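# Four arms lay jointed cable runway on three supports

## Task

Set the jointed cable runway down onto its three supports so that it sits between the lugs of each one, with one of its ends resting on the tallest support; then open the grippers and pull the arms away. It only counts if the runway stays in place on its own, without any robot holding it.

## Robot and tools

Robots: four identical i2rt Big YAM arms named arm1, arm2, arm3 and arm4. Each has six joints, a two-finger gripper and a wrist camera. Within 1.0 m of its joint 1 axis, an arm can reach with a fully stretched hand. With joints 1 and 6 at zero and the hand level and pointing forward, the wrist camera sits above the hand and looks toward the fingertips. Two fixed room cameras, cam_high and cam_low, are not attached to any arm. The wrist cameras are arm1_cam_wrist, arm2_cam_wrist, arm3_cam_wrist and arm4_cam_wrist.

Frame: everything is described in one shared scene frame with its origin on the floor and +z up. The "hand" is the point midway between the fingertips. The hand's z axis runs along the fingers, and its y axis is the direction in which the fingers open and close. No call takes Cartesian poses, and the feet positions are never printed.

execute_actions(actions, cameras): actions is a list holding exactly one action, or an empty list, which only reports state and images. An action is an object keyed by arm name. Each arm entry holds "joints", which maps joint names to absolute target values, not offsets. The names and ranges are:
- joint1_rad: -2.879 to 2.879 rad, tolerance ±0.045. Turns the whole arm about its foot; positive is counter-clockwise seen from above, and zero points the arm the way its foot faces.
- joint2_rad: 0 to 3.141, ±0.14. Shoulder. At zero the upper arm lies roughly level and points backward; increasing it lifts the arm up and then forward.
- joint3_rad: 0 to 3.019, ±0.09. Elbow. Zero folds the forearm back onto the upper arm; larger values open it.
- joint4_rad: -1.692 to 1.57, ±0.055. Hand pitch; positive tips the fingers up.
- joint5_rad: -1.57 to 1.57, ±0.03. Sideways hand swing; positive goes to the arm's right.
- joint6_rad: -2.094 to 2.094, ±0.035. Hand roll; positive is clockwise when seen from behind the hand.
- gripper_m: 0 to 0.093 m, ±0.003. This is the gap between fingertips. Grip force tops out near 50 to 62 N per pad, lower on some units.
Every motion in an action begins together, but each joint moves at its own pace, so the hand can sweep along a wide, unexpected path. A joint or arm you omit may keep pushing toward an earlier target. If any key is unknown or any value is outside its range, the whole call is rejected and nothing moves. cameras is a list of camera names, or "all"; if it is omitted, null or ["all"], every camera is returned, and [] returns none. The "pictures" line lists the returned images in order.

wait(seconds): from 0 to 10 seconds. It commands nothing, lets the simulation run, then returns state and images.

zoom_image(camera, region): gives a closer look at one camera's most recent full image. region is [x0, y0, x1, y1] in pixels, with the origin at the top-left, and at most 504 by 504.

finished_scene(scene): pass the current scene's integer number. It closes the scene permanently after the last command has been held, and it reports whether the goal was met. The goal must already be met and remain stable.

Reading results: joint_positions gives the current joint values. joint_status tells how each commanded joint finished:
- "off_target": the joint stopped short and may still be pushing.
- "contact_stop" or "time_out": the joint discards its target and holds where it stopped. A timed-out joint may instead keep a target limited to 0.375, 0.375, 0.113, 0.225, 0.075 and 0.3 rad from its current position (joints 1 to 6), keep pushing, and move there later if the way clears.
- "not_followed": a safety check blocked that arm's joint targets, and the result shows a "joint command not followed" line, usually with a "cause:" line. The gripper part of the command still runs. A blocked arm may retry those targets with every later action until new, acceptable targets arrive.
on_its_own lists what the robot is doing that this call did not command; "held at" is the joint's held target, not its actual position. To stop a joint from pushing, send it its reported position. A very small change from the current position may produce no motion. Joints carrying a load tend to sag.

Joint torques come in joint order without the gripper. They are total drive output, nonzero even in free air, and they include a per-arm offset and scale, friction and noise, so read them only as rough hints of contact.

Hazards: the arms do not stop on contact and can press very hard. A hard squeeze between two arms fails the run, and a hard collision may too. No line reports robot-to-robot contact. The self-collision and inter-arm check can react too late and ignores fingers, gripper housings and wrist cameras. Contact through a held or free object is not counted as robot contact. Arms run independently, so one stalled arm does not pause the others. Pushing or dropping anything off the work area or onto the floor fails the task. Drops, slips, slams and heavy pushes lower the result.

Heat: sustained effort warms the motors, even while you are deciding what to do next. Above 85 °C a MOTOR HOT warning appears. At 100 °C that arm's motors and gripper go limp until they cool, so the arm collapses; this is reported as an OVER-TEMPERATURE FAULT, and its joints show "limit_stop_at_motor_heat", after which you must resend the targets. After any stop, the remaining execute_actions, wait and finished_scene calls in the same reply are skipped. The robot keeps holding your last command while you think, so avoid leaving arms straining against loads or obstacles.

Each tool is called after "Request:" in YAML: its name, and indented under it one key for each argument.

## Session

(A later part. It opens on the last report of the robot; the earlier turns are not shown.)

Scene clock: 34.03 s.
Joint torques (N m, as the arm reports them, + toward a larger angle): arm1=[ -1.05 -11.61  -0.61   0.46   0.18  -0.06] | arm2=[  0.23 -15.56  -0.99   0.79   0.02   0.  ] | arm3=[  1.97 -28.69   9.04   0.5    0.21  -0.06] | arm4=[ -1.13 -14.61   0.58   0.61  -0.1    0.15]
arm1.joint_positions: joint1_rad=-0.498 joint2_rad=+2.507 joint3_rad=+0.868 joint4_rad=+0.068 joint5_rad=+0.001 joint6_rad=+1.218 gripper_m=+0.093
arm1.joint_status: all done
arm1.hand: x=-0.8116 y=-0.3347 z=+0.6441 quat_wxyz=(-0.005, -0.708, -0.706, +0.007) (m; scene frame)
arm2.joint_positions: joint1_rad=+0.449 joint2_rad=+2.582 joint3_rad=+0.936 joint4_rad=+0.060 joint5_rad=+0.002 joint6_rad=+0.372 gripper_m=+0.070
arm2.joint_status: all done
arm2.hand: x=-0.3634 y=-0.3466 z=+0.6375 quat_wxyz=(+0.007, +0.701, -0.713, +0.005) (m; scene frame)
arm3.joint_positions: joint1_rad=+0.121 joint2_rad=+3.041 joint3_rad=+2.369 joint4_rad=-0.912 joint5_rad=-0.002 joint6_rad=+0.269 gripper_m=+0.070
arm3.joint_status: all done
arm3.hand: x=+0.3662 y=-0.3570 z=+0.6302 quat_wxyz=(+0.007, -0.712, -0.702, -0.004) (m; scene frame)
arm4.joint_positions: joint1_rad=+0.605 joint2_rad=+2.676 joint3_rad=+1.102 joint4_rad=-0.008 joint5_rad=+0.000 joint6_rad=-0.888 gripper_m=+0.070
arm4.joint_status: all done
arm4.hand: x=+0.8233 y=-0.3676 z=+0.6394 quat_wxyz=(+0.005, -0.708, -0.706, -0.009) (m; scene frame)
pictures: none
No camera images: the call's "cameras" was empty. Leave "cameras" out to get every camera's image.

Request:
execute_actions:
  actions:
    - {"arm1":{"joints":{"gripper_m":0}},"arm2":{"joints":{"gripper_m":0}},"arm3":{"joints":{"gripper_m":0}},"arm4":{"joints":{"gripper_m":0}}}
  cameras: []

Request:
execute_actions:
  actions:
    - {"arm1":{"joints":{"joint2_rad":2.15,"joint3_rad":0.742,"joint4_rad":-0.14}},"arm2":{"joints":{"joint2_rad":2.24,"joint3_rad":0.78,"joint4_rad":-0.09}},"arm3":{"joints":{"joint2_rad":2.72,"joint3_rad":2.14,"joint4_rad":-0.903}},"arm4":{"joints":{"joint2_rad":2.36,"joint3_rad":0.926,"joint4_rad":-0.11}}}

Scene clock: 37.40 s.
Joint torques (N m, as the arm reports them, + toward a larger angle): arm1=[ -1.5  -12.22  -0.24   0.59   0.12  -0.13] | arm2=[ -0.61 -16.33  -0.62   1.    -0.38   0.06] | arm3=[  2.   -28.51   8.9    0.48   0.11   0.07] | arm4=[ -1.21 -14.86   0.51   0.53  -0.23   0.09]
arm1.joint_positions: joint1_rad=-0.499 joint2_rad=+2.510 joint3_rad=+0.863 joint4_rad=+0.068 joint5_rad=+0.001 joint6_rad=+1.221 gripper_m=+0.024
arm1.joint_status: gripper_m off_target (ended at +0.024, target +0.000)
arm1.hand: x=-0.8155 y=-0.3339 z=+0.6434 quat_wxyz=(-0.002, -0.710, -0.704, +0.009) (m; scene frame)
arm2.joint_positions: joint1_rad=+0.448 joint2_rad=+2.583 joint3_rad=+0.935 joint4_rad=+0.062 joint5_rad=+0.012 joint6_rad=+0.368 gripper_m=+0.024
arm2.joint_status: gripper_m off_target (ended at +0.024, target +0.000)
arm2.hand: x=-0.3612 y=-0.3464 z=+0.6373 quat_wxyz=(+0.003, +0.702, -0.712, +0.007) (m; scene frame)
arm3.joint_positions: joint1_rad=+0.121 joint2_rad=+3.041 joint3_rad=+2.369 joint4_rad=-0.911 joint5_rad=+0.001 joint6_rad=+0.256 gripper_m=+0.023
arm3.joint_status: gripper_m off_target (ended at +0.023, target +0.000)
arm3.hand: x=+0.3658 y=-0.3572 z=+0.6302 quat_wxyz=(+0.008, -0.707, -0.707, -0.003) (m; scene frame)
arm4.joint_positions: joint1_rad=+0.605 joint2_rad=+2.677 joint3_rad=+1.103 joint4_rad=-0.006 joint5_rad=+0.003 joint6_rad=-0.882 gripper_m=+0.024
arm4.joint_status: gripper_m off_target (ended at +0.024, target +0.000)
arm4.hand: x=+0.8221 y=-0.3678 z=+0.6391 quat_wxyz=(+0.007, -0.710, -0.704, -0.008) (m; scene frame)
pictures: none
No camera images: the call's "cameras" was empty. Leave "cameras" out to get every camera's image.

Scene clock: 38.57 s.
Joint torques (N m, as the arm reports them, + toward a larger angle): arm1=[  0.4  -15.59   1.68   0.49  -0.29   0.05] | arm2=[  0.66 -25.65  -2.02  -0.99  -0.38   0.1 ] | arm3=[  1.53 -40.98   6.96  -1.27   0.25   0.1 ] | arm4=[ -0.52 -18.65   1.05   0.28  -0.71   0.16]
arm1.joint_positions: joint1_rad=-0.507 joint2_rad=+2.174 joint3_rad=+0.739 joint4_rad=-0.145 joint5_rad=+0.012 joint6_rad=+1.210 gripper_m=+0.024
arm1.joint_status: all done
arm1.hand: x=-0.8121 y=-0.3382 z=+0.7505 quat_wxyz=(-0.003, -0.709, -0.705, +0.014) (m; scene frame)
arm2.joint_positions: joint1_rad=+0.442 joint2_rad=+2.343 joint3_rad=+0.806 joint4_rad=-0.052 joint5_rad=+0.011 joint6_rad=+0.356 gripper_m=+0.024
arm2.joint_status: all done
arm2.hand: x=-0.3574 y=-0.3481 z=+0.7170 quat_wxyz=(+0.004, +0.704, -0.710, +0.009) (m; scene frame)
arm3.joint_positions: joint1_rad=+0.127 joint2_rad=+2.827 joint3_rad=+2.130 joint4_rad=-0.867 joint5_rad=-0.003 joint6_rad=+0.252 gripper_m=+0.023
arm3.joint_status: all done
arm3.hand: x=+0.3697 y=-0.3524 z=+0.7050 quat_wxyz=(-0.001, -0.704, -0.711, +0.000) (m; scene frame)
arm4.joint_positions: joint1_rad=+0.597 joint2_rad=+2.405 joint3_rad=+0.928 joint4_rad=-0.107 joint5_rad=+0.017 joint6_rad=-0.888 gripper_m=+0.024
arm4.joint_status: all done
arm4.hand: x=+0.8243 y=-0.3605 z=+0.7359 quat_wxyz=(+0.013, -0.711, -0.703, -0.011) (m; scene frame)
pictures: arm1_cam_wrist, arm2_cam_wrist, arm3_cam_wrist, arm4_cam_wrist, cam_high, cam_low
Images, in order (width x height): arm1_cam_wrist 616x616, arm2_cam_wrist 616x616, arm3_cam_wrist 616x616, arm4_cam_wrist 616x616, cam_high 504x504, cam_low 504x504.

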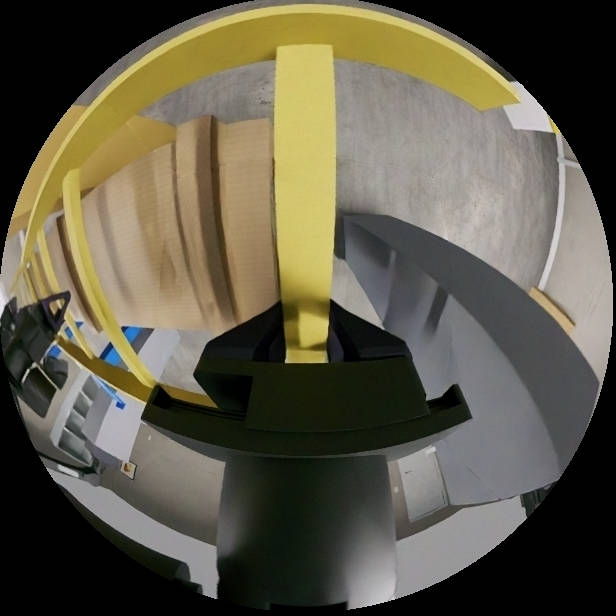

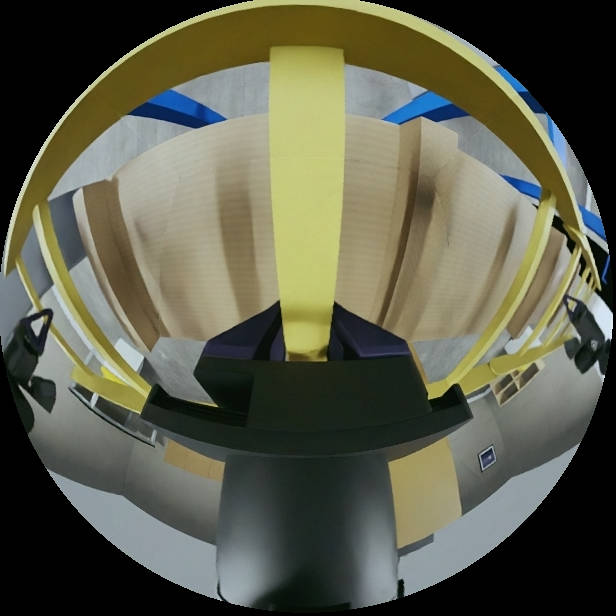

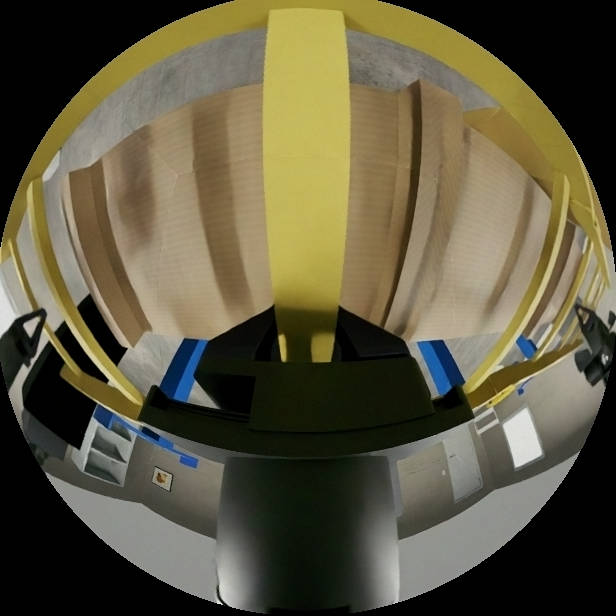

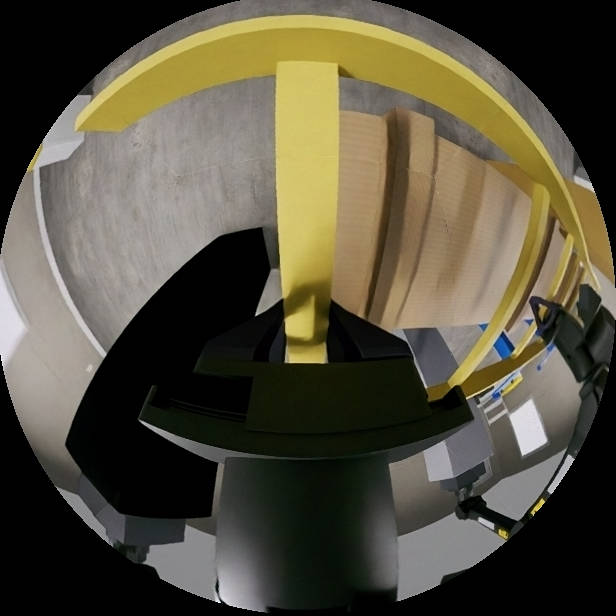

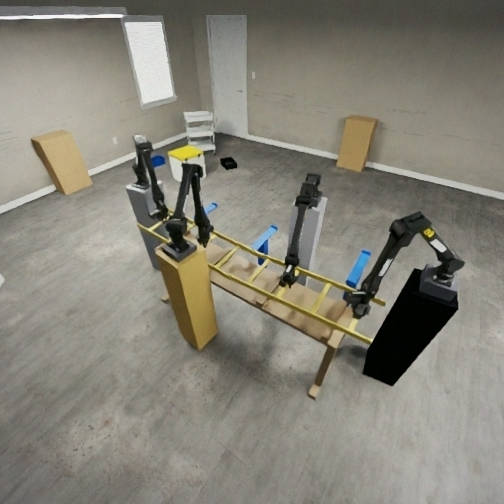

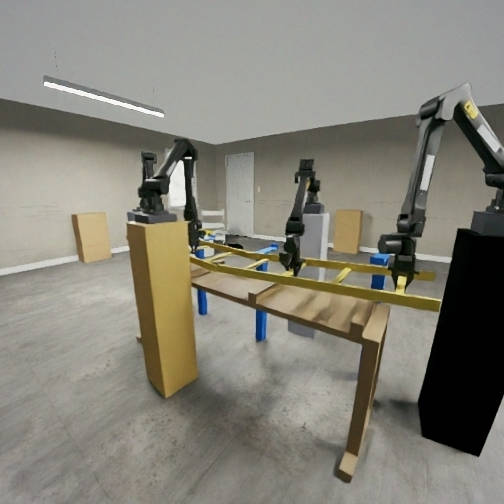

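Request:
execute_actions:
  actions:
    - {"arm1":{"joints":{"joint2_rad":1.895,"joint3_rad":0.692,"joint4_rad":-0.35}},"arm2":{"joints":{"joint2_rad":1.92,"joint3_rad":0.72,"joint4_rad":-0.28}},"arm3":{"joints":{"joint2_rad":2.47,"joint3_rad":2.07,"joint4_rad":-0.98}},"arm4":{"joints":{"joint2_rad":2.12,"joint3_rad":0.842,"joint4_rad":-0.26}}}
  cameras: []

Request:
execute_actions:
  actions:
    - {"arm1":{"joints":{"joint2_rad":1.655,"joint3_rad":0.705,"joint4_rad":-0.6}},"arm2":{"joints":{"joint2_rad":1.67,"joint3_rad":0.72,"joint4_rad":-0.515}},"arm3":{"joints":{"joint2_rad":2.335,"joint3_rad":2.04,"joint4_rad":-1.08}},"arm4":{"joints":{"joint2_rad":1.89,"joint3_rad":0.81,"joint4_rad":-0.46}}}

Scene clock: 43.80 s.
Joint torques (N m, as the arm reports them, + toward a larger angle): arm1=[ -0.44 -13.33   3.56   0.52  -0.08  -0.01] | arm2=[  0.65 -25.61   2.94  -0.53  -0.5    0.11] | arm3=[  1.33 -46.04   9.98  -0.7    0.06   0.04] | arm4=[ -1.52 -16.17   3.27   0.41  -0.42  -0.03]
arm1.joint_positions: joint1_rad=-0.510 joint2_rad=+1.908 joint3_rad=+0.688 joint4_rad=-0.349 joint5_rad=+0.006 joint6_rad=+1.215 gripper_m=+0.024
arm1.joint_status: all done
arm1.hand: x=-0.8112 y=-0.3371 z=+0.8317 quat_wxyz=(-0.007, -0.712, -0.703, +0.009) (m; scene frame)
arm2.joint_positions: joint1_rad=+0.442 joint2_rad=+2.030 joint3_rad=+0.705 joint4_rad=-0.261 joint5_rad=+0.014 joint6_rad=+0.361 gripper_m=+0.024
arm2.joint_status: all done
arm2.hand: x=-0.3549 y=-0.3508 z=+0.8137 quat_wxyz=(+0.002, +0.703, -0.711, +0.008) (m; scene frame)
arm3.joint_positions: joint1_rad=+0.129 joint2_rad=+2.631 joint3_rad=+2.031 joint4_rad=-0.959 joint5_rad=+0.002 joint6_rad=+0.259 gripper_m=+0.023
arm3.joint_status: joint2_rad time_out (moved -0.195 of -0.357); the others done
arm3.on_its_own: joint2_rad reads +2.631 and still pushes toward +2.470 since a time_out
arm3.hand: x=+0.3720 y=-0.3585 z=+0.8075 quat_wxyz=(-0.002, -0.705, -0.709, +0.003) (m; scene frame)
arm4.joint_positions: joint1_rad=+0.611 joint2_rad=+2.146 joint3_rad=+0.837 joint4_rad=-0.260 joint5_rad=+0.008 joint6_rad=-0.872 gripper_m=+0.024
arm4.joint_status: all done
arm4.hand: x=+0.8264 y=-0.3693 z=+0.8237 quat_wxyz=(+0.010, -0.711, -0.703, -0.003) (m; scene frame)
pictures: none
No camera images: the call's "cameras" was empty. Leave "cameras" out to get every camera's image.

not run: a stop came earlier in this reply.

Request:
execute_actions:
  actions:
    - {"arm1":{"joints":{"joint2_rad":1.665,"joint3_rad":0.705,"joint4_rad":-0.6}},"arm2":{"joints":{"joint2_rad":1.65,"joint3_rad":0.73,"joint4_rad":-0.525}},"arm3":{"joints":{"joint2_rad":2.33,"joint3_rad":2.03,"joint4_rad":-1.09}},"arm4":{"joints":{"joint2_rad":1.87,"joint3_rad":0.81,"joint4_rad":-0.49}}}

Scene clock: 47.20 s.
Joint torques (N m, as the arm reports them, + toward a larger angle): arm1=[  0.45 -11.36   6.87  -0.22  -0.04  -0.03] | arm2=[  0.42 -22.62   7.19  -0.55  -0.44   0.11] | arm3=[  1.35 -44.48  11.06  -0.66   0.1    0.05] | arm4=[ -1.24 -14.94   4.97   0.17  -0.51   0.03]
arm1.joint_positions: joint1_rad=-0.511 joint2_rad=+1.665 joint3_rad=+0.688 joint4_rad=-0.587 joint5_rad=+0.004 joint6_rad=+1.214 gripper_m=+0.024
arm1.joint_status: all done
arm1.hand: x=-0.8132 y=-0.3348 z=+0.9095 quat_wxyz=(-0.009, -0.711, -0.703, +0.007) (m; scene frame)
arm2.joint_positions: joint1_rad=+0.444 joint2_rad=+1.765 joint3_rad=+0.690 joint4_rad=-0.505 joint5_rad=+0.012 joint6_rad=+0.361 gripper_m=+0.024
arm2.joint_status: all done
arm2.hand: x=-0.3554 y=-0.3494 z=+0.8974 quat_wxyz=(+0.002, +0.703, -0.711, +0.005) (m; scene frame)
arm3.joint_positions: joint1_rad=+0.129 joint2_rad=+2.480 joint3_rad=+1.984 joint4_rad=-1.071 joint5_rad=+0.001 joint6_rad=+0.258 gripper_m=+0.023
arm3.joint_status: joint2_rad time_out (moved -0.151 of -0.301); the others done
arm3.on_its_own: joint2_rad reads +2.480 and still pushes toward +2.330 since a time_out
arm3.hand: x=+0.3708 y=-0.3548 z=+0.8945 quat_wxyz=(+0.001, -0.705, -0.709, +0.001) (m; scene frame)
arm4.joint_positions: joint1_rad=+0.606 joint2_rad=+1.897 joint3_rad=+0.807 joint4_rad=-0.484 joint5_rad=+0.011 joint6_rad=-0.877 gripper_m=+0.024
arm4.joint_status: all done
arm4.hand: x=+0.8253 y=-0.3685 z=+0.9103 quat_wxyz=(+0.011, -0.711, -0.703, -0.005) (m; scene frame)
pictures: arm1_cam_wrist, arm2_cam_wrist, arm3_cam_wrist, arm4_cam_wrist, cam_high, cam_low
Images, in order (width x height): arm1_cam_wrist 616x616, arm2_cam_wrist 616x616, arm3_cam_wrist 616x616, arm4_cam_wrist 616x616, cam_high 504x504, cam_low 504x504.

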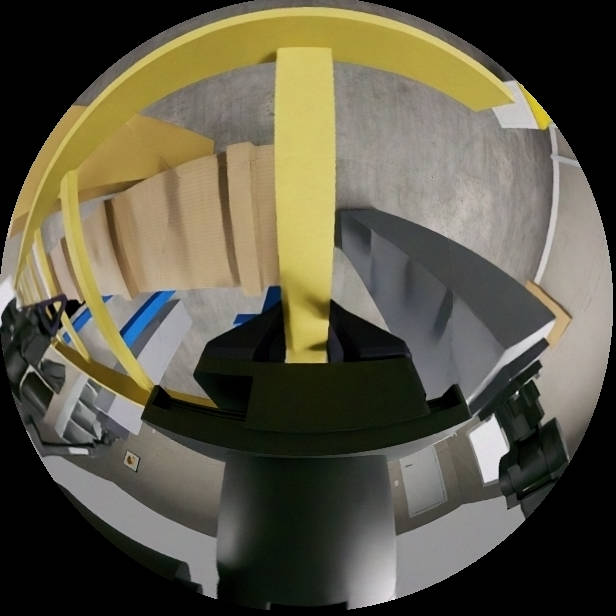

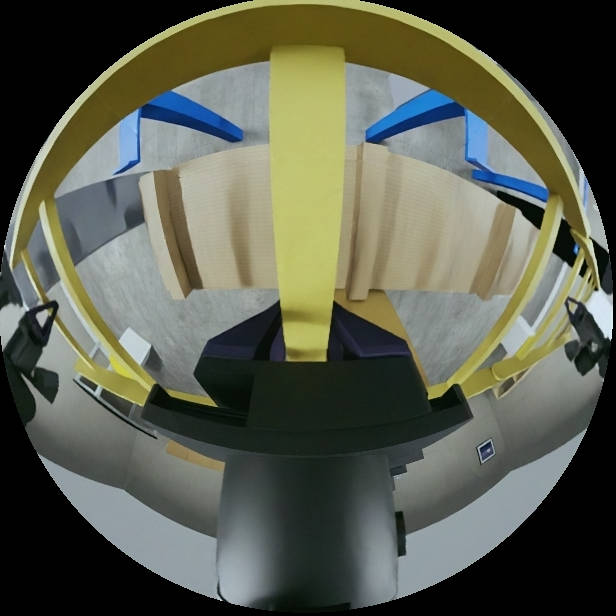

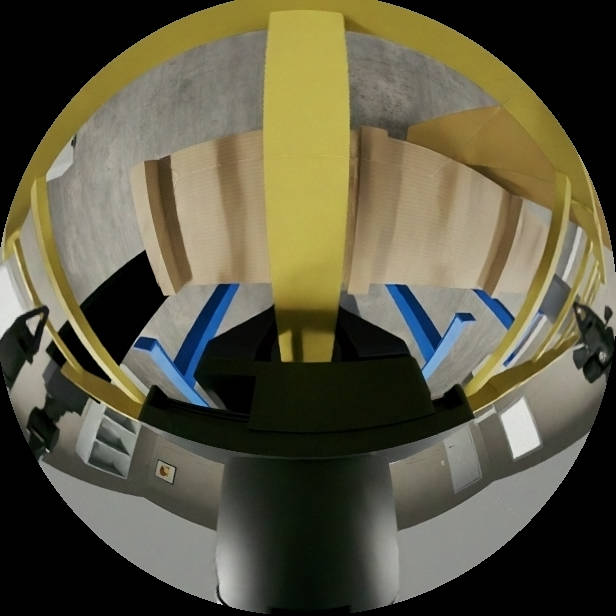

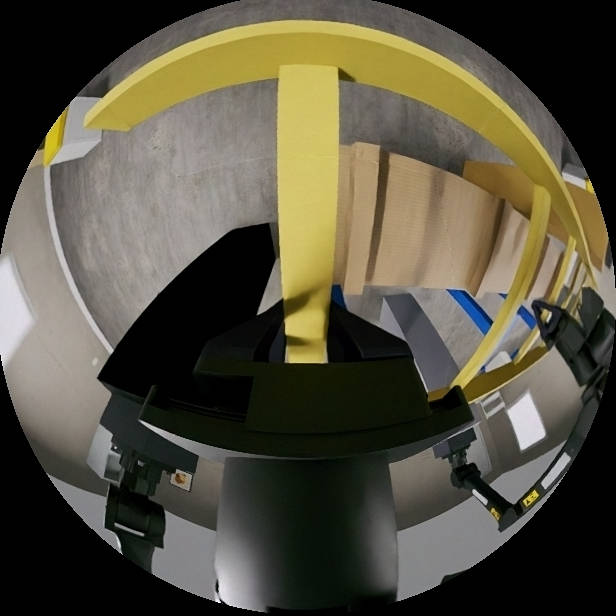

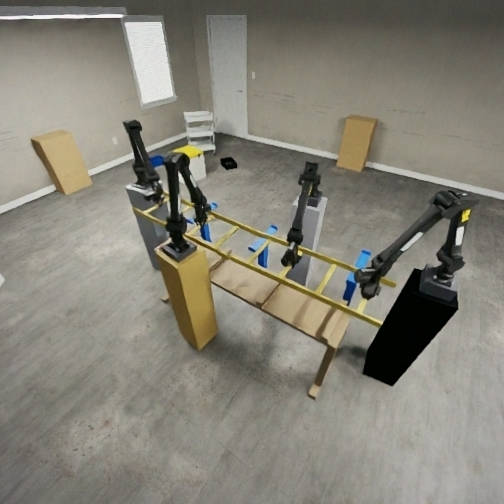

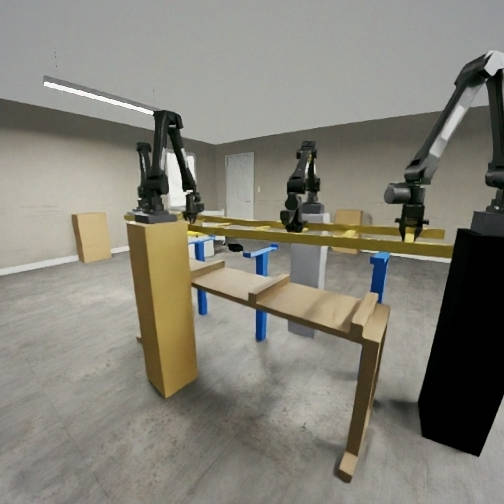

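Request:
execute_actions:
  actions:
    - {"arm1":{"joints":{"joint1_rad":-0.2,"joint2_rad":1.62,"joint3_rad":0.635,"joint4_rad":-0.57,"joint6_rad":1.52}},"arm2":{"joints":{"joint1_rad":0.357,"joint2_rad":1.835,"joint3_rad":1.08,"joint4_rad":-0.665,"joint6_rad":0.265}},"arm3":{"joints":{"joint1_rad":0.185,"joint2_rad":2.09,"joint3_rad":1.475,"joint4_rad":-0.79,"joint6_rad":0.325}},"arm4":{"joints":{"joint1_rad":0.245,"joint2_rad":1.78,"joint3_rad":0.61,"joint4_rad":-0.37,"joint6_rad":-1.255}}}
  cameras: []

Request:
execute_actions:
  actions:
    - {"arm1":{"joints":{"joint1_rad":0.14,"joint2_rad":1.65,"joint3_rad":0.675,"joint4_rad":-0.585,"joint6_rad":1.86}},"arm2":{"joints":{"joint1_rad":0.305,"joint2_rad":2.015,"joint3_rad":1.47,"joint4_rad":-0.845,"joint6_rad":0.21}},"arm3":{"joints":{"joint1_rad":0.262,"joint2_rad":1.925,"joint3_rad":1.09,"joint4_rad":-0.6,"joint6_rad":0.40}},"arm4":{"joints":{"joint1_rad":-0.135,"joint2_rad":1.76,"joint3_rad":0.566,"joint4_rad":-0.35,"joint6_rad":-1.635}}}
  cameras: ["cam_high","cam_low"]

Scene clock: 66.17 s.
Joint torques (N m, as the arm reports them, + toward a larger angle): arm1=[ -0.71 -12.57   4.83  -0.07   0.07   0.29] | arm2=[  0.23 -29.93  10.4   -1.64  -0.19   0.2 ] | arm3=[  0.77 -40.81   7.72   0.25   0.29   0.27] | arm4=[ -1.28 -12.83   4.12   0.77  -0.15   0.08]
arm1.joint_positions: joint1_rad=-0.201 joint2_rad=+1.649 joint3_rad=+0.639 joint4_rad=-0.562 joint5_rad=+0.003 joint6_rad=+1.500 gripper_m=+0.024
arm1.joint_status: all done
arm1.hand: x=-0.8089 y=-0.2310 z=+0.9026 quat_wxyz=(-0.006, -0.703, -0.711, +0.008) (m; scene frame)
arm2.joint_positions: joint1_rad=+0.345 joint2_rad=+1.971 joint3_rad=+1.013 joint4_rad=-0.612 joint5_rad=+0.007 joint6_rad=+0.238 gripper_m=+0.024
arm2.joint_status: all done
arm2.hand: x=-0.3520 y=-0.2325 z=+0.8842 quat_wxyz=(+0.002, +0.712, -0.702, +0.000) (m; scene frame)
arm3.joint_positions: joint1_rad=+0.193 joint2_rad=+2.255 joint3_rad=+1.448 joint4_rad=-0.793 joint5_rad=-0.004 joint6_rad=+0.299 gripper_m=+0.023
arm3.joint_status: joint2_rad time_out (moved -0.225 of -0.390); the others done
arm3.on_its_own: joint2_rad reads +2.255 and still pushes toward +2.090 since a time_out
arm3.hand: x=+0.3734 y=-0.2200 z=+0.8727 quat_wxyz=(+0.014, -0.697, -0.717, -0.009) (m; scene frame)
arm4.joint_positions: joint1_rad=+0.241 joint2_rad=+1.817 joint3_rad=+0.605 joint4_rad=-0.379 joint5_rad=+0.000 joint6_rad=-1.262 gripper_m=+0.024
arm4.joint_status: all done
arm4.hand: x=+0.8306 y=-0.2243 z=+0.9072 quat_wxyz=(+0.001, -0.704, -0.710, -0.012) (m; scene frame)
pictures: none
No camera images: the call's "cameras" was empty. Leave "cameras" out to get every camera's image.

not run: a stop came earlier in this reply.

Request:
execute_actions:
  actions:
    - {"arm1":{"joints":{"joint1_rad":0.14,"joint2_rad":1.65,"joint3_rad":0.675,"joint4_rad":-0.585,"joint6_rad":1.86}},"arm2":{"joints":{"joint1_rad":0.30,"joint2_rad":2.02,"joint3_rad":1.495,"joint4_rad":-0.84,"joint6_rad":0.21}},"arm3":{"joints":{"joint1_rad":0.262,"joint2_rad":1.925,"joint3_rad":1.115,"joint4_rad":-0.59,"joint6_rad":0.40}},"arm4":{"joints":{"joint1_rad":-0.135,"joint2_rad":1.76,"joint3_rad":0.575,"joint4_rad":-0.35,"joint6_rad":-1.635}}}
  cameras: ["cam_low"]

Request:
execute_actions:
  actions:
    - {"arm1":{"joints":{"joint1_rad":0.43,"joint2_rad":1.74,"joint3_rad":0.815,"joint4_rad":-0.635,"joint6_rad":2.094}},"arm2":{"joints":{"joint1_rad":0.265,"joint2_rad":2.25,"joint3_rad":1.985,"joint4_rad":-1.075,"joint6_rad":0.17}},"arm3":{"joints":{"joint1_rad":0.383,"joint2_rad":1.79,"joint3_rad":0.79,"joint4_rad":-0.43,"joint6_rad":0.52}},"arm4":{"joints":{"joint1_rad":-0.5,"joint2_rad":1.8,"joint3_rad":0.655,"joint4_rad":-0.4,"joint6_rad":-1.995}}}

Scene clock: 70.87 s.
Joint torques (N m, as the arm reports them, + toward a larger angle): arm1=[-0.11 -9.87  6.67 -0.49  0.24  0.31] | arm2=[ -1.05 -35.19  14.68  -1.24  -0.04   0.1 ] | arm3=[  1.47 -35.96   7.67   0.03   0.22   0.36] | arm4=[ -1.3  -12.23   4.19   0.4   -0.25   0.09]
arm1.joint_positions: joint1_rad=+0.144 joint2_rad=+1.649 joint3_rad=+0.652 joint4_rad=-0.564 joint5_rad=-0.003 joint6_rad=+1.842 gripper_m=+0.024
arm1.joint_status: all done
arm1.hand: x=-0.8144 y=-0.1182 z=+0.9035 quat_wxyz=(-0.006, -0.702, -0.712, +0.001) (m; scene frame)
arm2.joint_positions: joint1_rad=+0.304 joint2_rad=+2.156 joint3_rad=+1.393 joint4_rad=-0.800 joint5_rad=+0.003 joint6_rad=+0.193 gripper_m=+0.024
arm2.joint_status: joint3_rad time_out (moved +0.380 of +0.482); the others done
arm2.on_its_own: joint3_rad reads +1.393 and still pushes toward +1.495 since a time_out
arm2.hand: x=-0.3579 y=-0.1174 z=+0.8877 quat_wxyz=(+0.002, +0.713, -0.701, -0.004) (m; scene frame)
arm3.joint_positions: joint1_rad=+0.262 joint2_rad=+2.087 joint3_rad=+1.070 joint4_rad=-0.588 joint5_rad=-0.002 joint6_rad=+0.365 gripper_m=+0.023
arm3.joint_status: joint2_rad time_out (moved -0.168 of -0.330); joint6_rad time_out (moved +0.066 of +0.101); the others done
arm3.on_its_own: joint2_rad reads +2.087 and still pushes toward +1.925 since a time_out; joint6_rad reads +0.365 and still pushes toward +0.400 since a time_out
arm3.hand: x=+0.3672 y=-0.1040 z=+0.8694 quat_wxyz=(+0.018, -0.696, -0.718, -0.008) (m; scene frame)
arm4.joint_positions: joint1_rad=-0.137 joint2_rad=+1.795 joint3_rad=+0.568 joint4_rad=-0.350 joint5_rad=+0.003 joint6_rad=-1.643 gripper_m=+0.024
arm4.joint_status: all done
arm4.hand: x=+0.8257 y=-0.1089 z=+0.9100 quat_wxyz=(+0.004, -0.704, -0.711, -0.007) (m; scene frame)
pictures: cam_low
Images, in order (width x height): cam_low 504x504.

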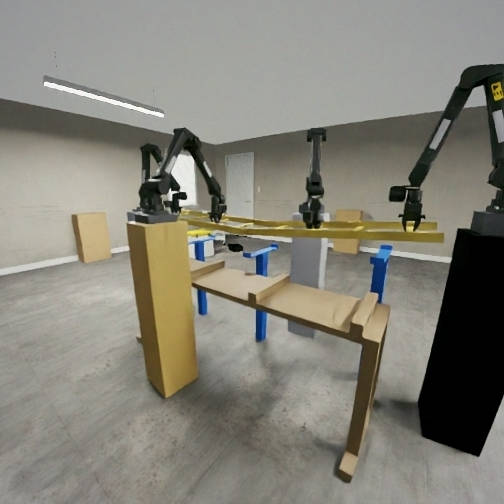

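not run: a stop came earlier in this reply.

Request:
execute_actions:
  actions:
    - {"arm1":{"joints":{"joint1_rad":0.43,"joint2_rad":1.74,"joint3_rad":0.815,"joint4_rad":-0.635,"joint6_rad":2.094}},"arm2":{"joints":{"joint1_rad":0.265,"joint2_rad":2.25,"joint3_rad":1.985,"joint4_rad":-1.065,"joint6_rad":0.16}},"arm3":{"joints":{"joint1_rad":0.39,"joint2_rad":1.76,"joint3_rad":0.77,"joint4_rad":-0.42,"joint6_rad":0.51}},"arm4":{"joints":{"joint1_rad":-0.49,"joint2_rad":1.8,"joint3_rad":0.655,"joint4_rad":-0.4,"joint6_rad":-1.995}}}

Scene clock: 75.33 s.
Joint torques (N m, as the arm reports them, + toward a larger angle): arm1=[  0.52 -14.13   7.19  -0.81   0.41   0.02] | arm2=[ -1.05 -37.49  16.45  -0.58  -0.29   0.01] | arm3=[  1.33 -30.87   5.67  -0.16   0.26   0.25] | arm4=[ -0.53 -11.     5.07   0.64  -0.9    0.21]
arm1.joint_positions: joint1_rad=+0.425 joint2_rad=+1.753 joint3_rad=+0.792 joint4_rad=-0.611 joint5_rad=-0.007 joint6_rad=+2.084 gripper_m=+0.024
arm1.joint_status: all done
joint sent to its limit — the command would take arm1.joint6_rad past its upper limit, so that joint was sent only as far as its limit.
arm1.hand: x=-0.8138 y=-0.0087 z=+0.8971 quat_wxyz=(-0.001, -0.688, -0.726, +0.007) (m; scene frame)
arm2.joint_positions: joint1_rad=+0.270 joint2_rad=+2.377 joint3_rad=+1.859 joint4_rad=-1.040 joint5_rad=+0.009 joint6_rad=+0.150 gripper_m=+0.024
arm2.joint_status: joint3_rad time_out (moved +0.466 of +0.592); the others done
arm2.on_its_own: joint3_rad reads +1.859 and still pushes toward +1.971 since a time_out
arm2.hand: x=-0.3575 y=-0.0036 z=+0.8973 quat_wxyz=(-0.002, +0.716, -0.698, -0.004) (m; scene frame)
arm3.joint_positions: joint1_rad=+0.392 joint2_rad=+1.917 joint3_rad=+0.734 joint4_rad=-0.413 joint5_rad=-0.003 joint6_rad=+0.486 gripper_m=+0.023
arm3.joint_status: joint2_rad time_out (moved -0.170 of -0.327); the others done
arm3.on_its_own: joint2_rad reads +1.917 and still pushes toward +1.760 since a time_out
arm3.hand: x=+0.3666 y=+0.0159 z=+0.8784 quat_wxyz=(+0.014, -0.693, -0.721, -0.005) (m; scene frame)
arm4.joint_positions: joint1_rad=-0.504 joint2_rad=+1.807 joint3_rad=+0.645 joint4_rad=-0.406 joint5_rad=+0.022 joint6_rad=-2.012 gripper_m=+0.024
arm4.joint_status: all done
arm4.hand: x=+0.8274 y=+0.0120 z=+0.9188 quat_wxyz=(+0.010, -0.703, -0.711, -0.013) (m; scene frame)
pictures: arm1_cam_wrist, arm2_cam_wrist, arm3_cam_wrist, arm4_cam_wrist, cam_high, cam_low
Images, in order (width x height): arm1_cam_wrist 616x616, arm2_cam_wrist 616x616, arm3_cam_wrist 616x616, arm4_cam_wrist 616x616, cam_high 504x504, cam_low 504x504.

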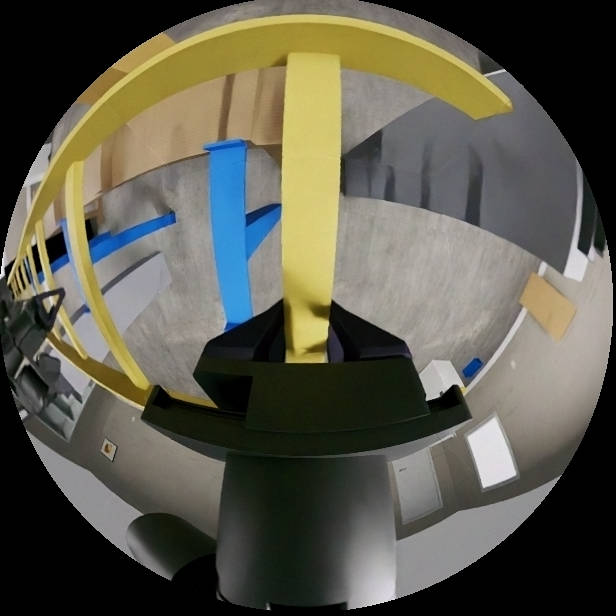

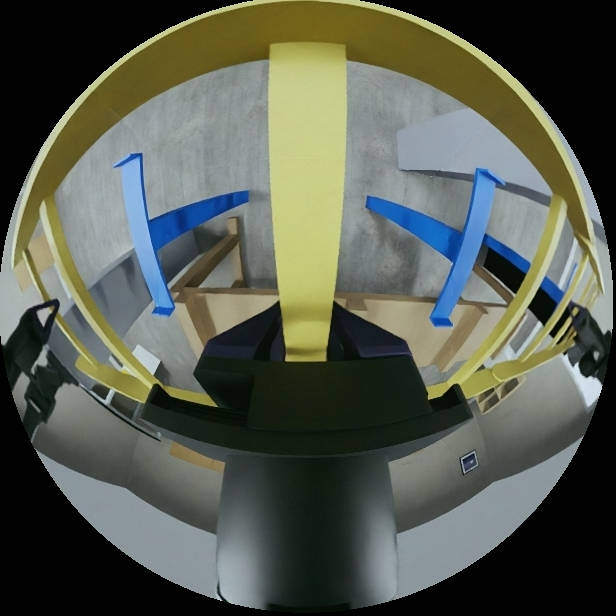

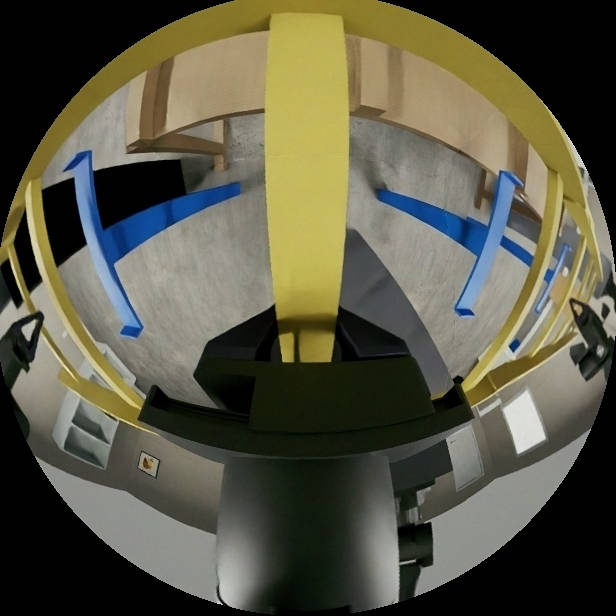

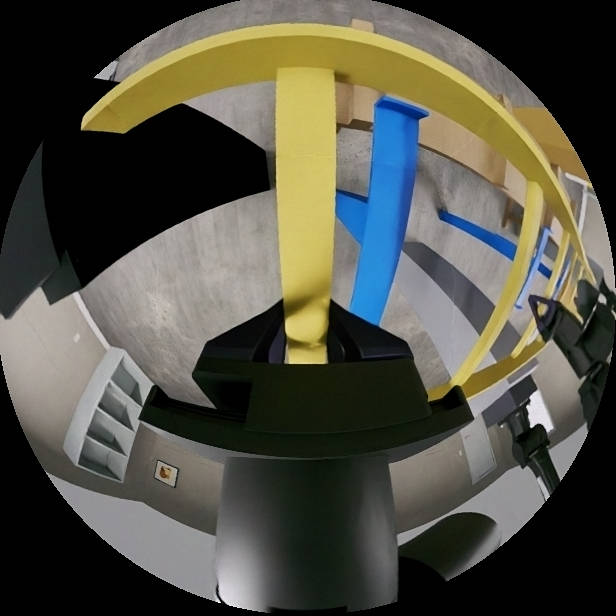

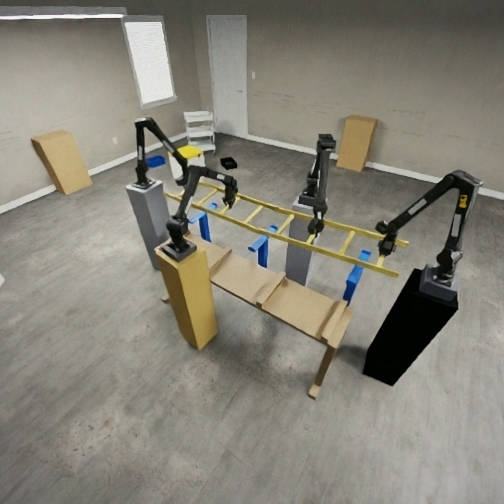

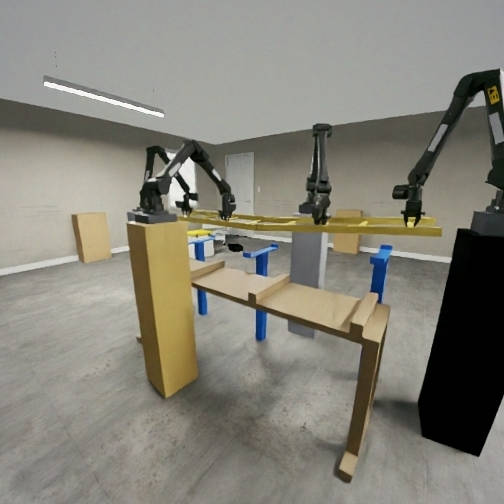

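Request:
execute_actions:
  actions:
    - {"arm1":{"joints":{"joint1_rad":0.482,"joint2_rad":2.11,"joint3_rad":0.85,"joint4_rad":-0.29}},"arm2":{"joints":{"joint1_rad":0.265,"joint2_rad":2.52,"joint3_rad":2.1,"joint4_rad":-0.92,"joint6_rad":0.17}},"arm3":{"joints":{"joint1_rad":0.36,"joint2_rad":2.05,"joint3_rad":0.725,"joint4_rad":-0.095,"joint5_rad":-0.104,"joint6_rad":0.48}},"arm4":{"joints":{"joint1_rad":-0.44,"joint2_rad":1.985,"joint3_rad":0.74,"joint4_rad":-0.42,"joint5_rad":0.048,"joint6_rad":-1.94}}}

Scene clock: 81.77 s.
Joint torques (N m, as the arm reports them, + toward a larger angle): arm1=[  0.46 -17.78   3.41  -0.24   0.43   0.08] | arm2=[ -0.79 -38.44  14.92   0.12  -0.15   0.13] | arm3=[  2.45 -30.61  -0.06   0.06  -0.4    0.25] | arm4=[ -0.03 -12.34   2.99   0.    -1.     0.21]
arm1.joint_positions: joint1_rad=+0.466 joint2_rad=+2.140 joint3_rad=+0.837 joint4_rad=-0.277 joint5_rad=-0.007 joint6_rad=+2.084 gripper_m=+0.025
arm1.joint_status: all done
arm1.hand: x=-0.8168 y=+0.0055 z=+0.7641 quat_wxyz=(-0.001, -0.673, -0.740, +0.010) (m; scene frame)
arm2.joint_positions: joint1_rad=+0.270 joint2_rad=+2.647 joint3_rad=+2.001 joint4_rad=-0.914 joint5_rad=+0.006 joint6_rad=+0.153 gripper_m=+0.024
arm2.joint_status: joint3_rad time_out (moved +0.142 of +0.241); the others done
arm2.on_its_own: joint3_rad reads +2.001 and still pushes toward +2.100 since a time_out
arm2.hand: x=-0.3628 y=+0.0135 z=+0.7635 quat_wxyz=(+0.000, +0.715, -0.699, -0.005) (m; scene frame)
arm3.joint_positions: joint1_rad=+0.348 joint2_rad=+2.195 joint3_rad=+0.733 joint4_rad=-0.092 joint5_rad=-0.089 joint6_rad=+0.456 gripper_m=+0.023
arm3.joint_status: joint2_rad time_out (moved +0.278 of +0.133); the others done
arm3.on_its_own: joint2_rad reads +2.195 and still pushes toward +2.050 since a time_out
arm3.hand: x=+0.3622 y=+0.0233 z=+0.7875 quat_wxyz=(-0.019, -0.697, -0.716, -0.040) (m; scene frame)
arm4.joint_positions: joint1_rad=-0.460 joint2_rad=+1.987 joint3_rad=+0.744 joint4_rad=-0.415 joint5_rad=+0.073 joint6_rad=-1.959 gripper_m=+0.024
arm4.joint_status: all done
arm4.hand: x=+0.8157 y=+0.0111 z=+0.8755 quat_wxyz=(-0.021, -0.704, -0.708, -0.054) (m; scene frame)
pictures: arm1_cam_wrist, arm2_cam_wrist, arm3_cam_wrist, arm4_cam_wrist, cam_high, cam_low
Images, in order (width x height): arm1_cam_wrist 616x616, arm2_cam_wrist 616x616, arm3_cam_wrist 616x616, arm4_cam_wrist 616x616, cam_high 504x504, cam_low 504x504.

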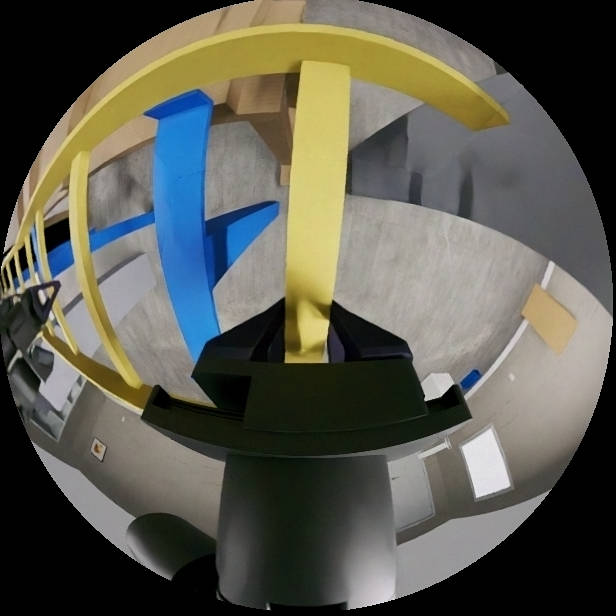

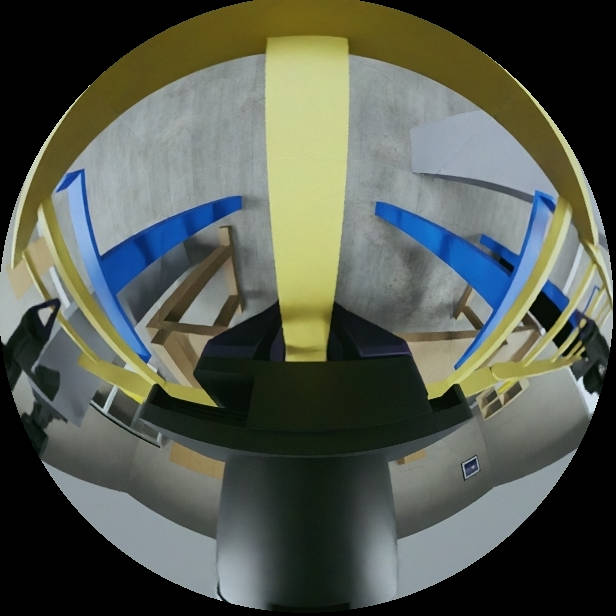

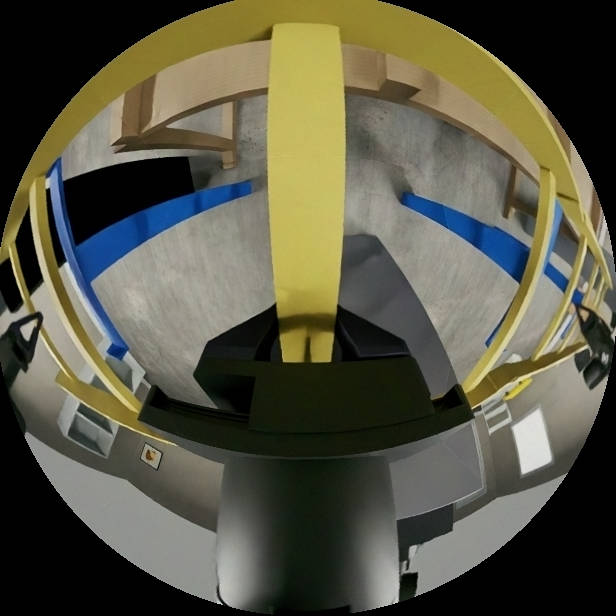

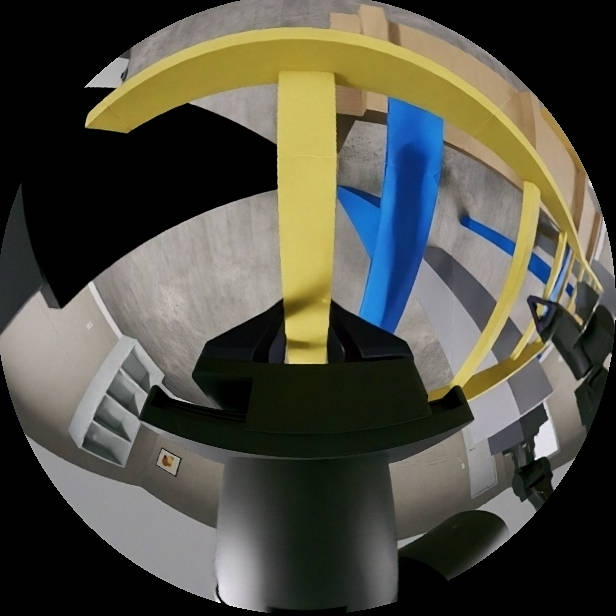

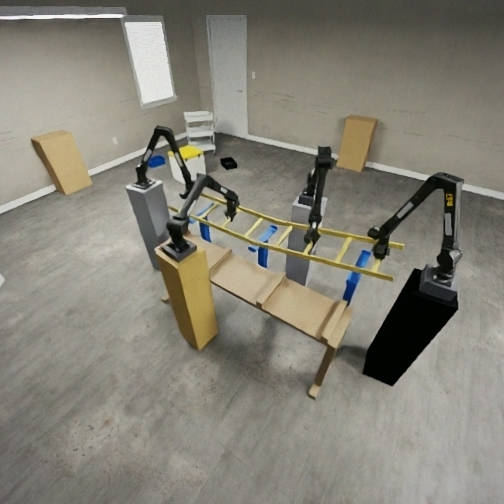

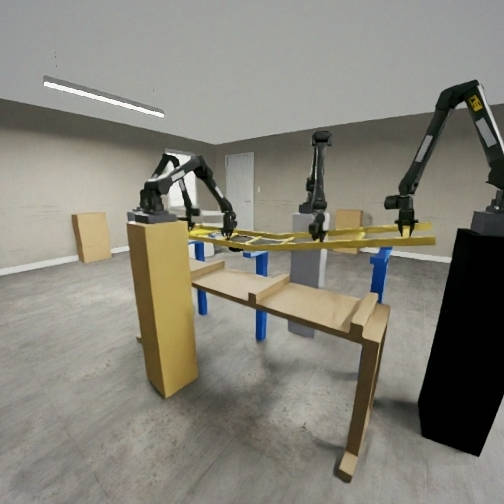

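Request:
execute_actions:
  actions:
    - {"arm2":{"joints":{"joint2_rad":2.5,"joint3_rad":2.06}},"arm3":{"joints":{"joint1_rad":0.34,"joint2_rad":2.01,"joint3_rad":0.75}},"arm4":{"joints":{"joint1_rad":-0.39,"joint2_rad":2.02,"joint3_rad":0.73,"joint4_rad":-0.39,"joint6_rad":-1.89}}}

Request:
zoom_image:
  camera: "cam_high"
  region: [160, 180, 420, 310]

Scene clock: 86.07 s.
Joint torques (N m, as the arm reports them, + toward a larger angle): arm1=[  0.86 -17.07   3.09  -0.39   0.9    0.03] | arm2=[ -0.1  -40.38  11.79   0.31  -0.04   0.02] | arm3=[  1.87 -34.62   0.88   0.15  -0.43   0.25] | arm4=[  0.56 -10.46   2.42   0.88  -1.21   0.19]
arm1.joint_positions: joint1_rad=+0.471 joint2_rad=+2.140 joint3_rad=+0.839 joint4_rad=-0.277 joint5_rad=-0.020 joint6_rad=+2.084 gripper_m=+0.025
arm1.joint_status: not commanded
arm1.hand: x=-0.8183 y=+0.0096 z=+0.7643 quat_wxyz=(+0.005, -0.671, -0.742, +0.008) (m; scene frame)
arm2.joint_positions: joint1_rad=+0.270 joint2_rad=+2.645 joint3_rad=+2.001 joint4_rad=-0.917 joint5_rad=+0.002 joint6_rad=+0.163 gripper_m=+0.024
arm2.joint_status: joint2_rad time_out (moved -0.002 of -0.147); the others done
arm2.on_its_own: joint2_rad reads +2.645 and still pushes toward +2.500 since a time_out
arm2.hand: x=-0.3635 y=+0.0134 z=+0.7648 quat_wxyz=(+0.002, +0.712, -0.702, -0.005) (m; scene frame)
arm3.joint_positions: joint1_rad=+0.336 joint2_rad=+2.195 joint3_rad=+0.747 joint4_rad=-0.092 joint5_rad=-0.089 joint6_rad=+0.456 gripper_m=+0.023
arm3.joint_status: joint2_rad time_out (moved +0.000 of -0.185); the others done
arm3.on_its_own: joint2_rad reads +2.195 and still pushes toward +2.010 since a time_out
arm3.hand: x=+0.3623 y=+0.0134 z=+0.7881 quat_wxyz=(-0.026, -0.701, -0.712, -0.038) (m; scene frame)
arm4.joint_positions: joint1_rad=-0.419 joint2_rad=+2.000 joint3_rad=+0.738 joint4_rad=-0.408 joint5_rad=+0.079 joint6_rad=-1.907 gripper_m=+0.024
arm4.joint_status: all done
arm4.hand: x=+0.8158 y=-0.0025 z=+0.8706 quat_wxyz=(-0.022, -0.707, -0.704, -0.061) (m; scene frame)
pictures: arm1_cam_wrist, arm2_cam_wrist, arm3_cam_wrist, arm4_cam_wrist, cam_high, cam_low
Images, in order (width x height): arm1_cam_wrist 616x616, arm2_cam_wrist 616x616, arm3_cam_wrist 616x616, arm4_cam_wrist 616x616, cam_high 504x504, cam_low 504x504.

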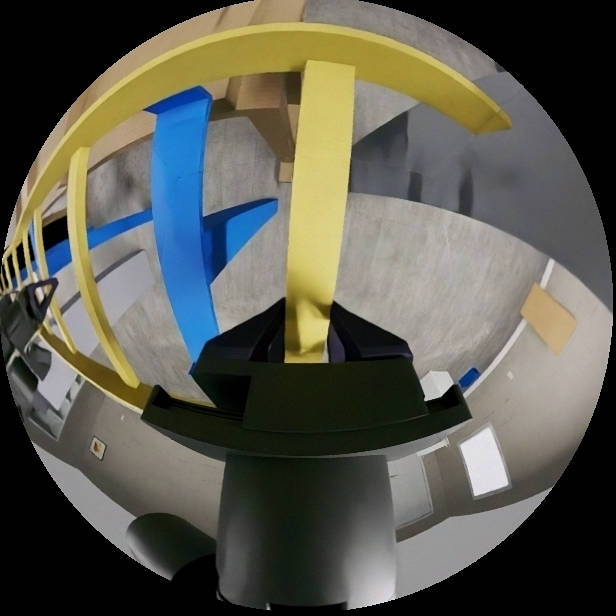

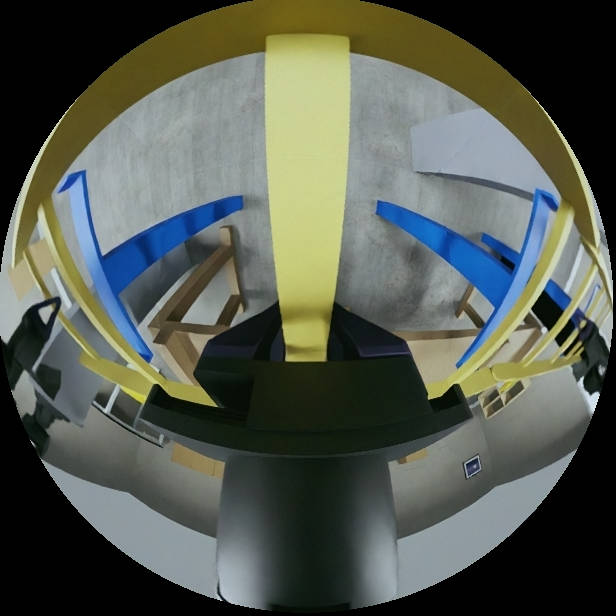

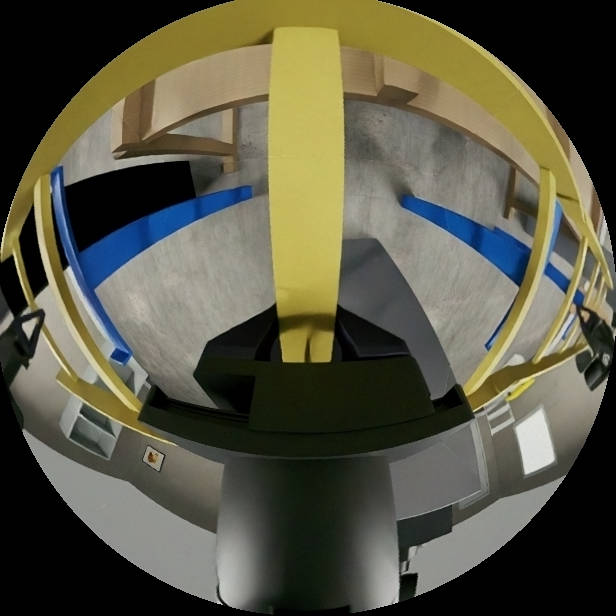

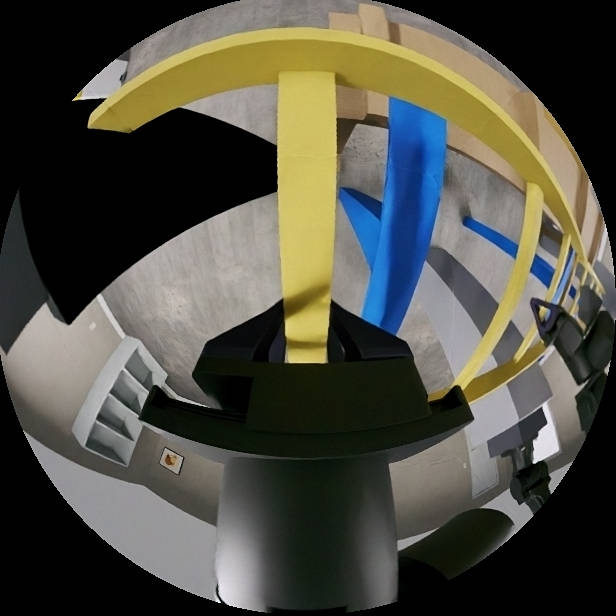

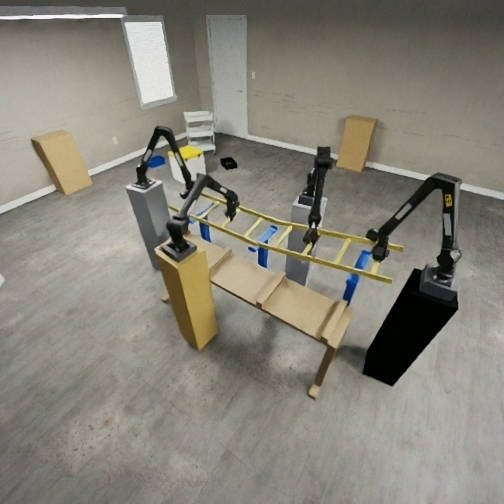

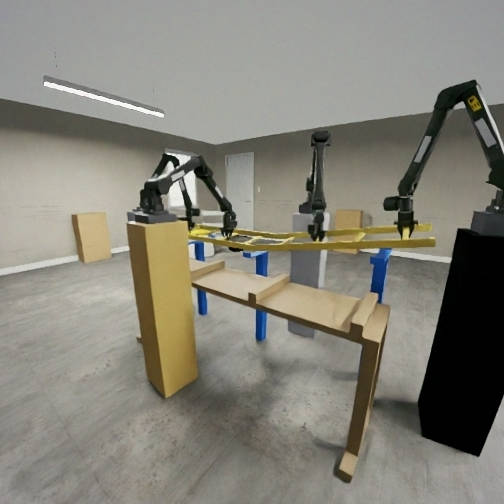

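Region (160, 180, 420, 310) of cam_high's 504x504 image, scaled by 1.938, with more detail than that image has.

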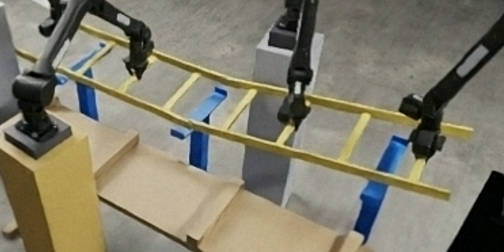

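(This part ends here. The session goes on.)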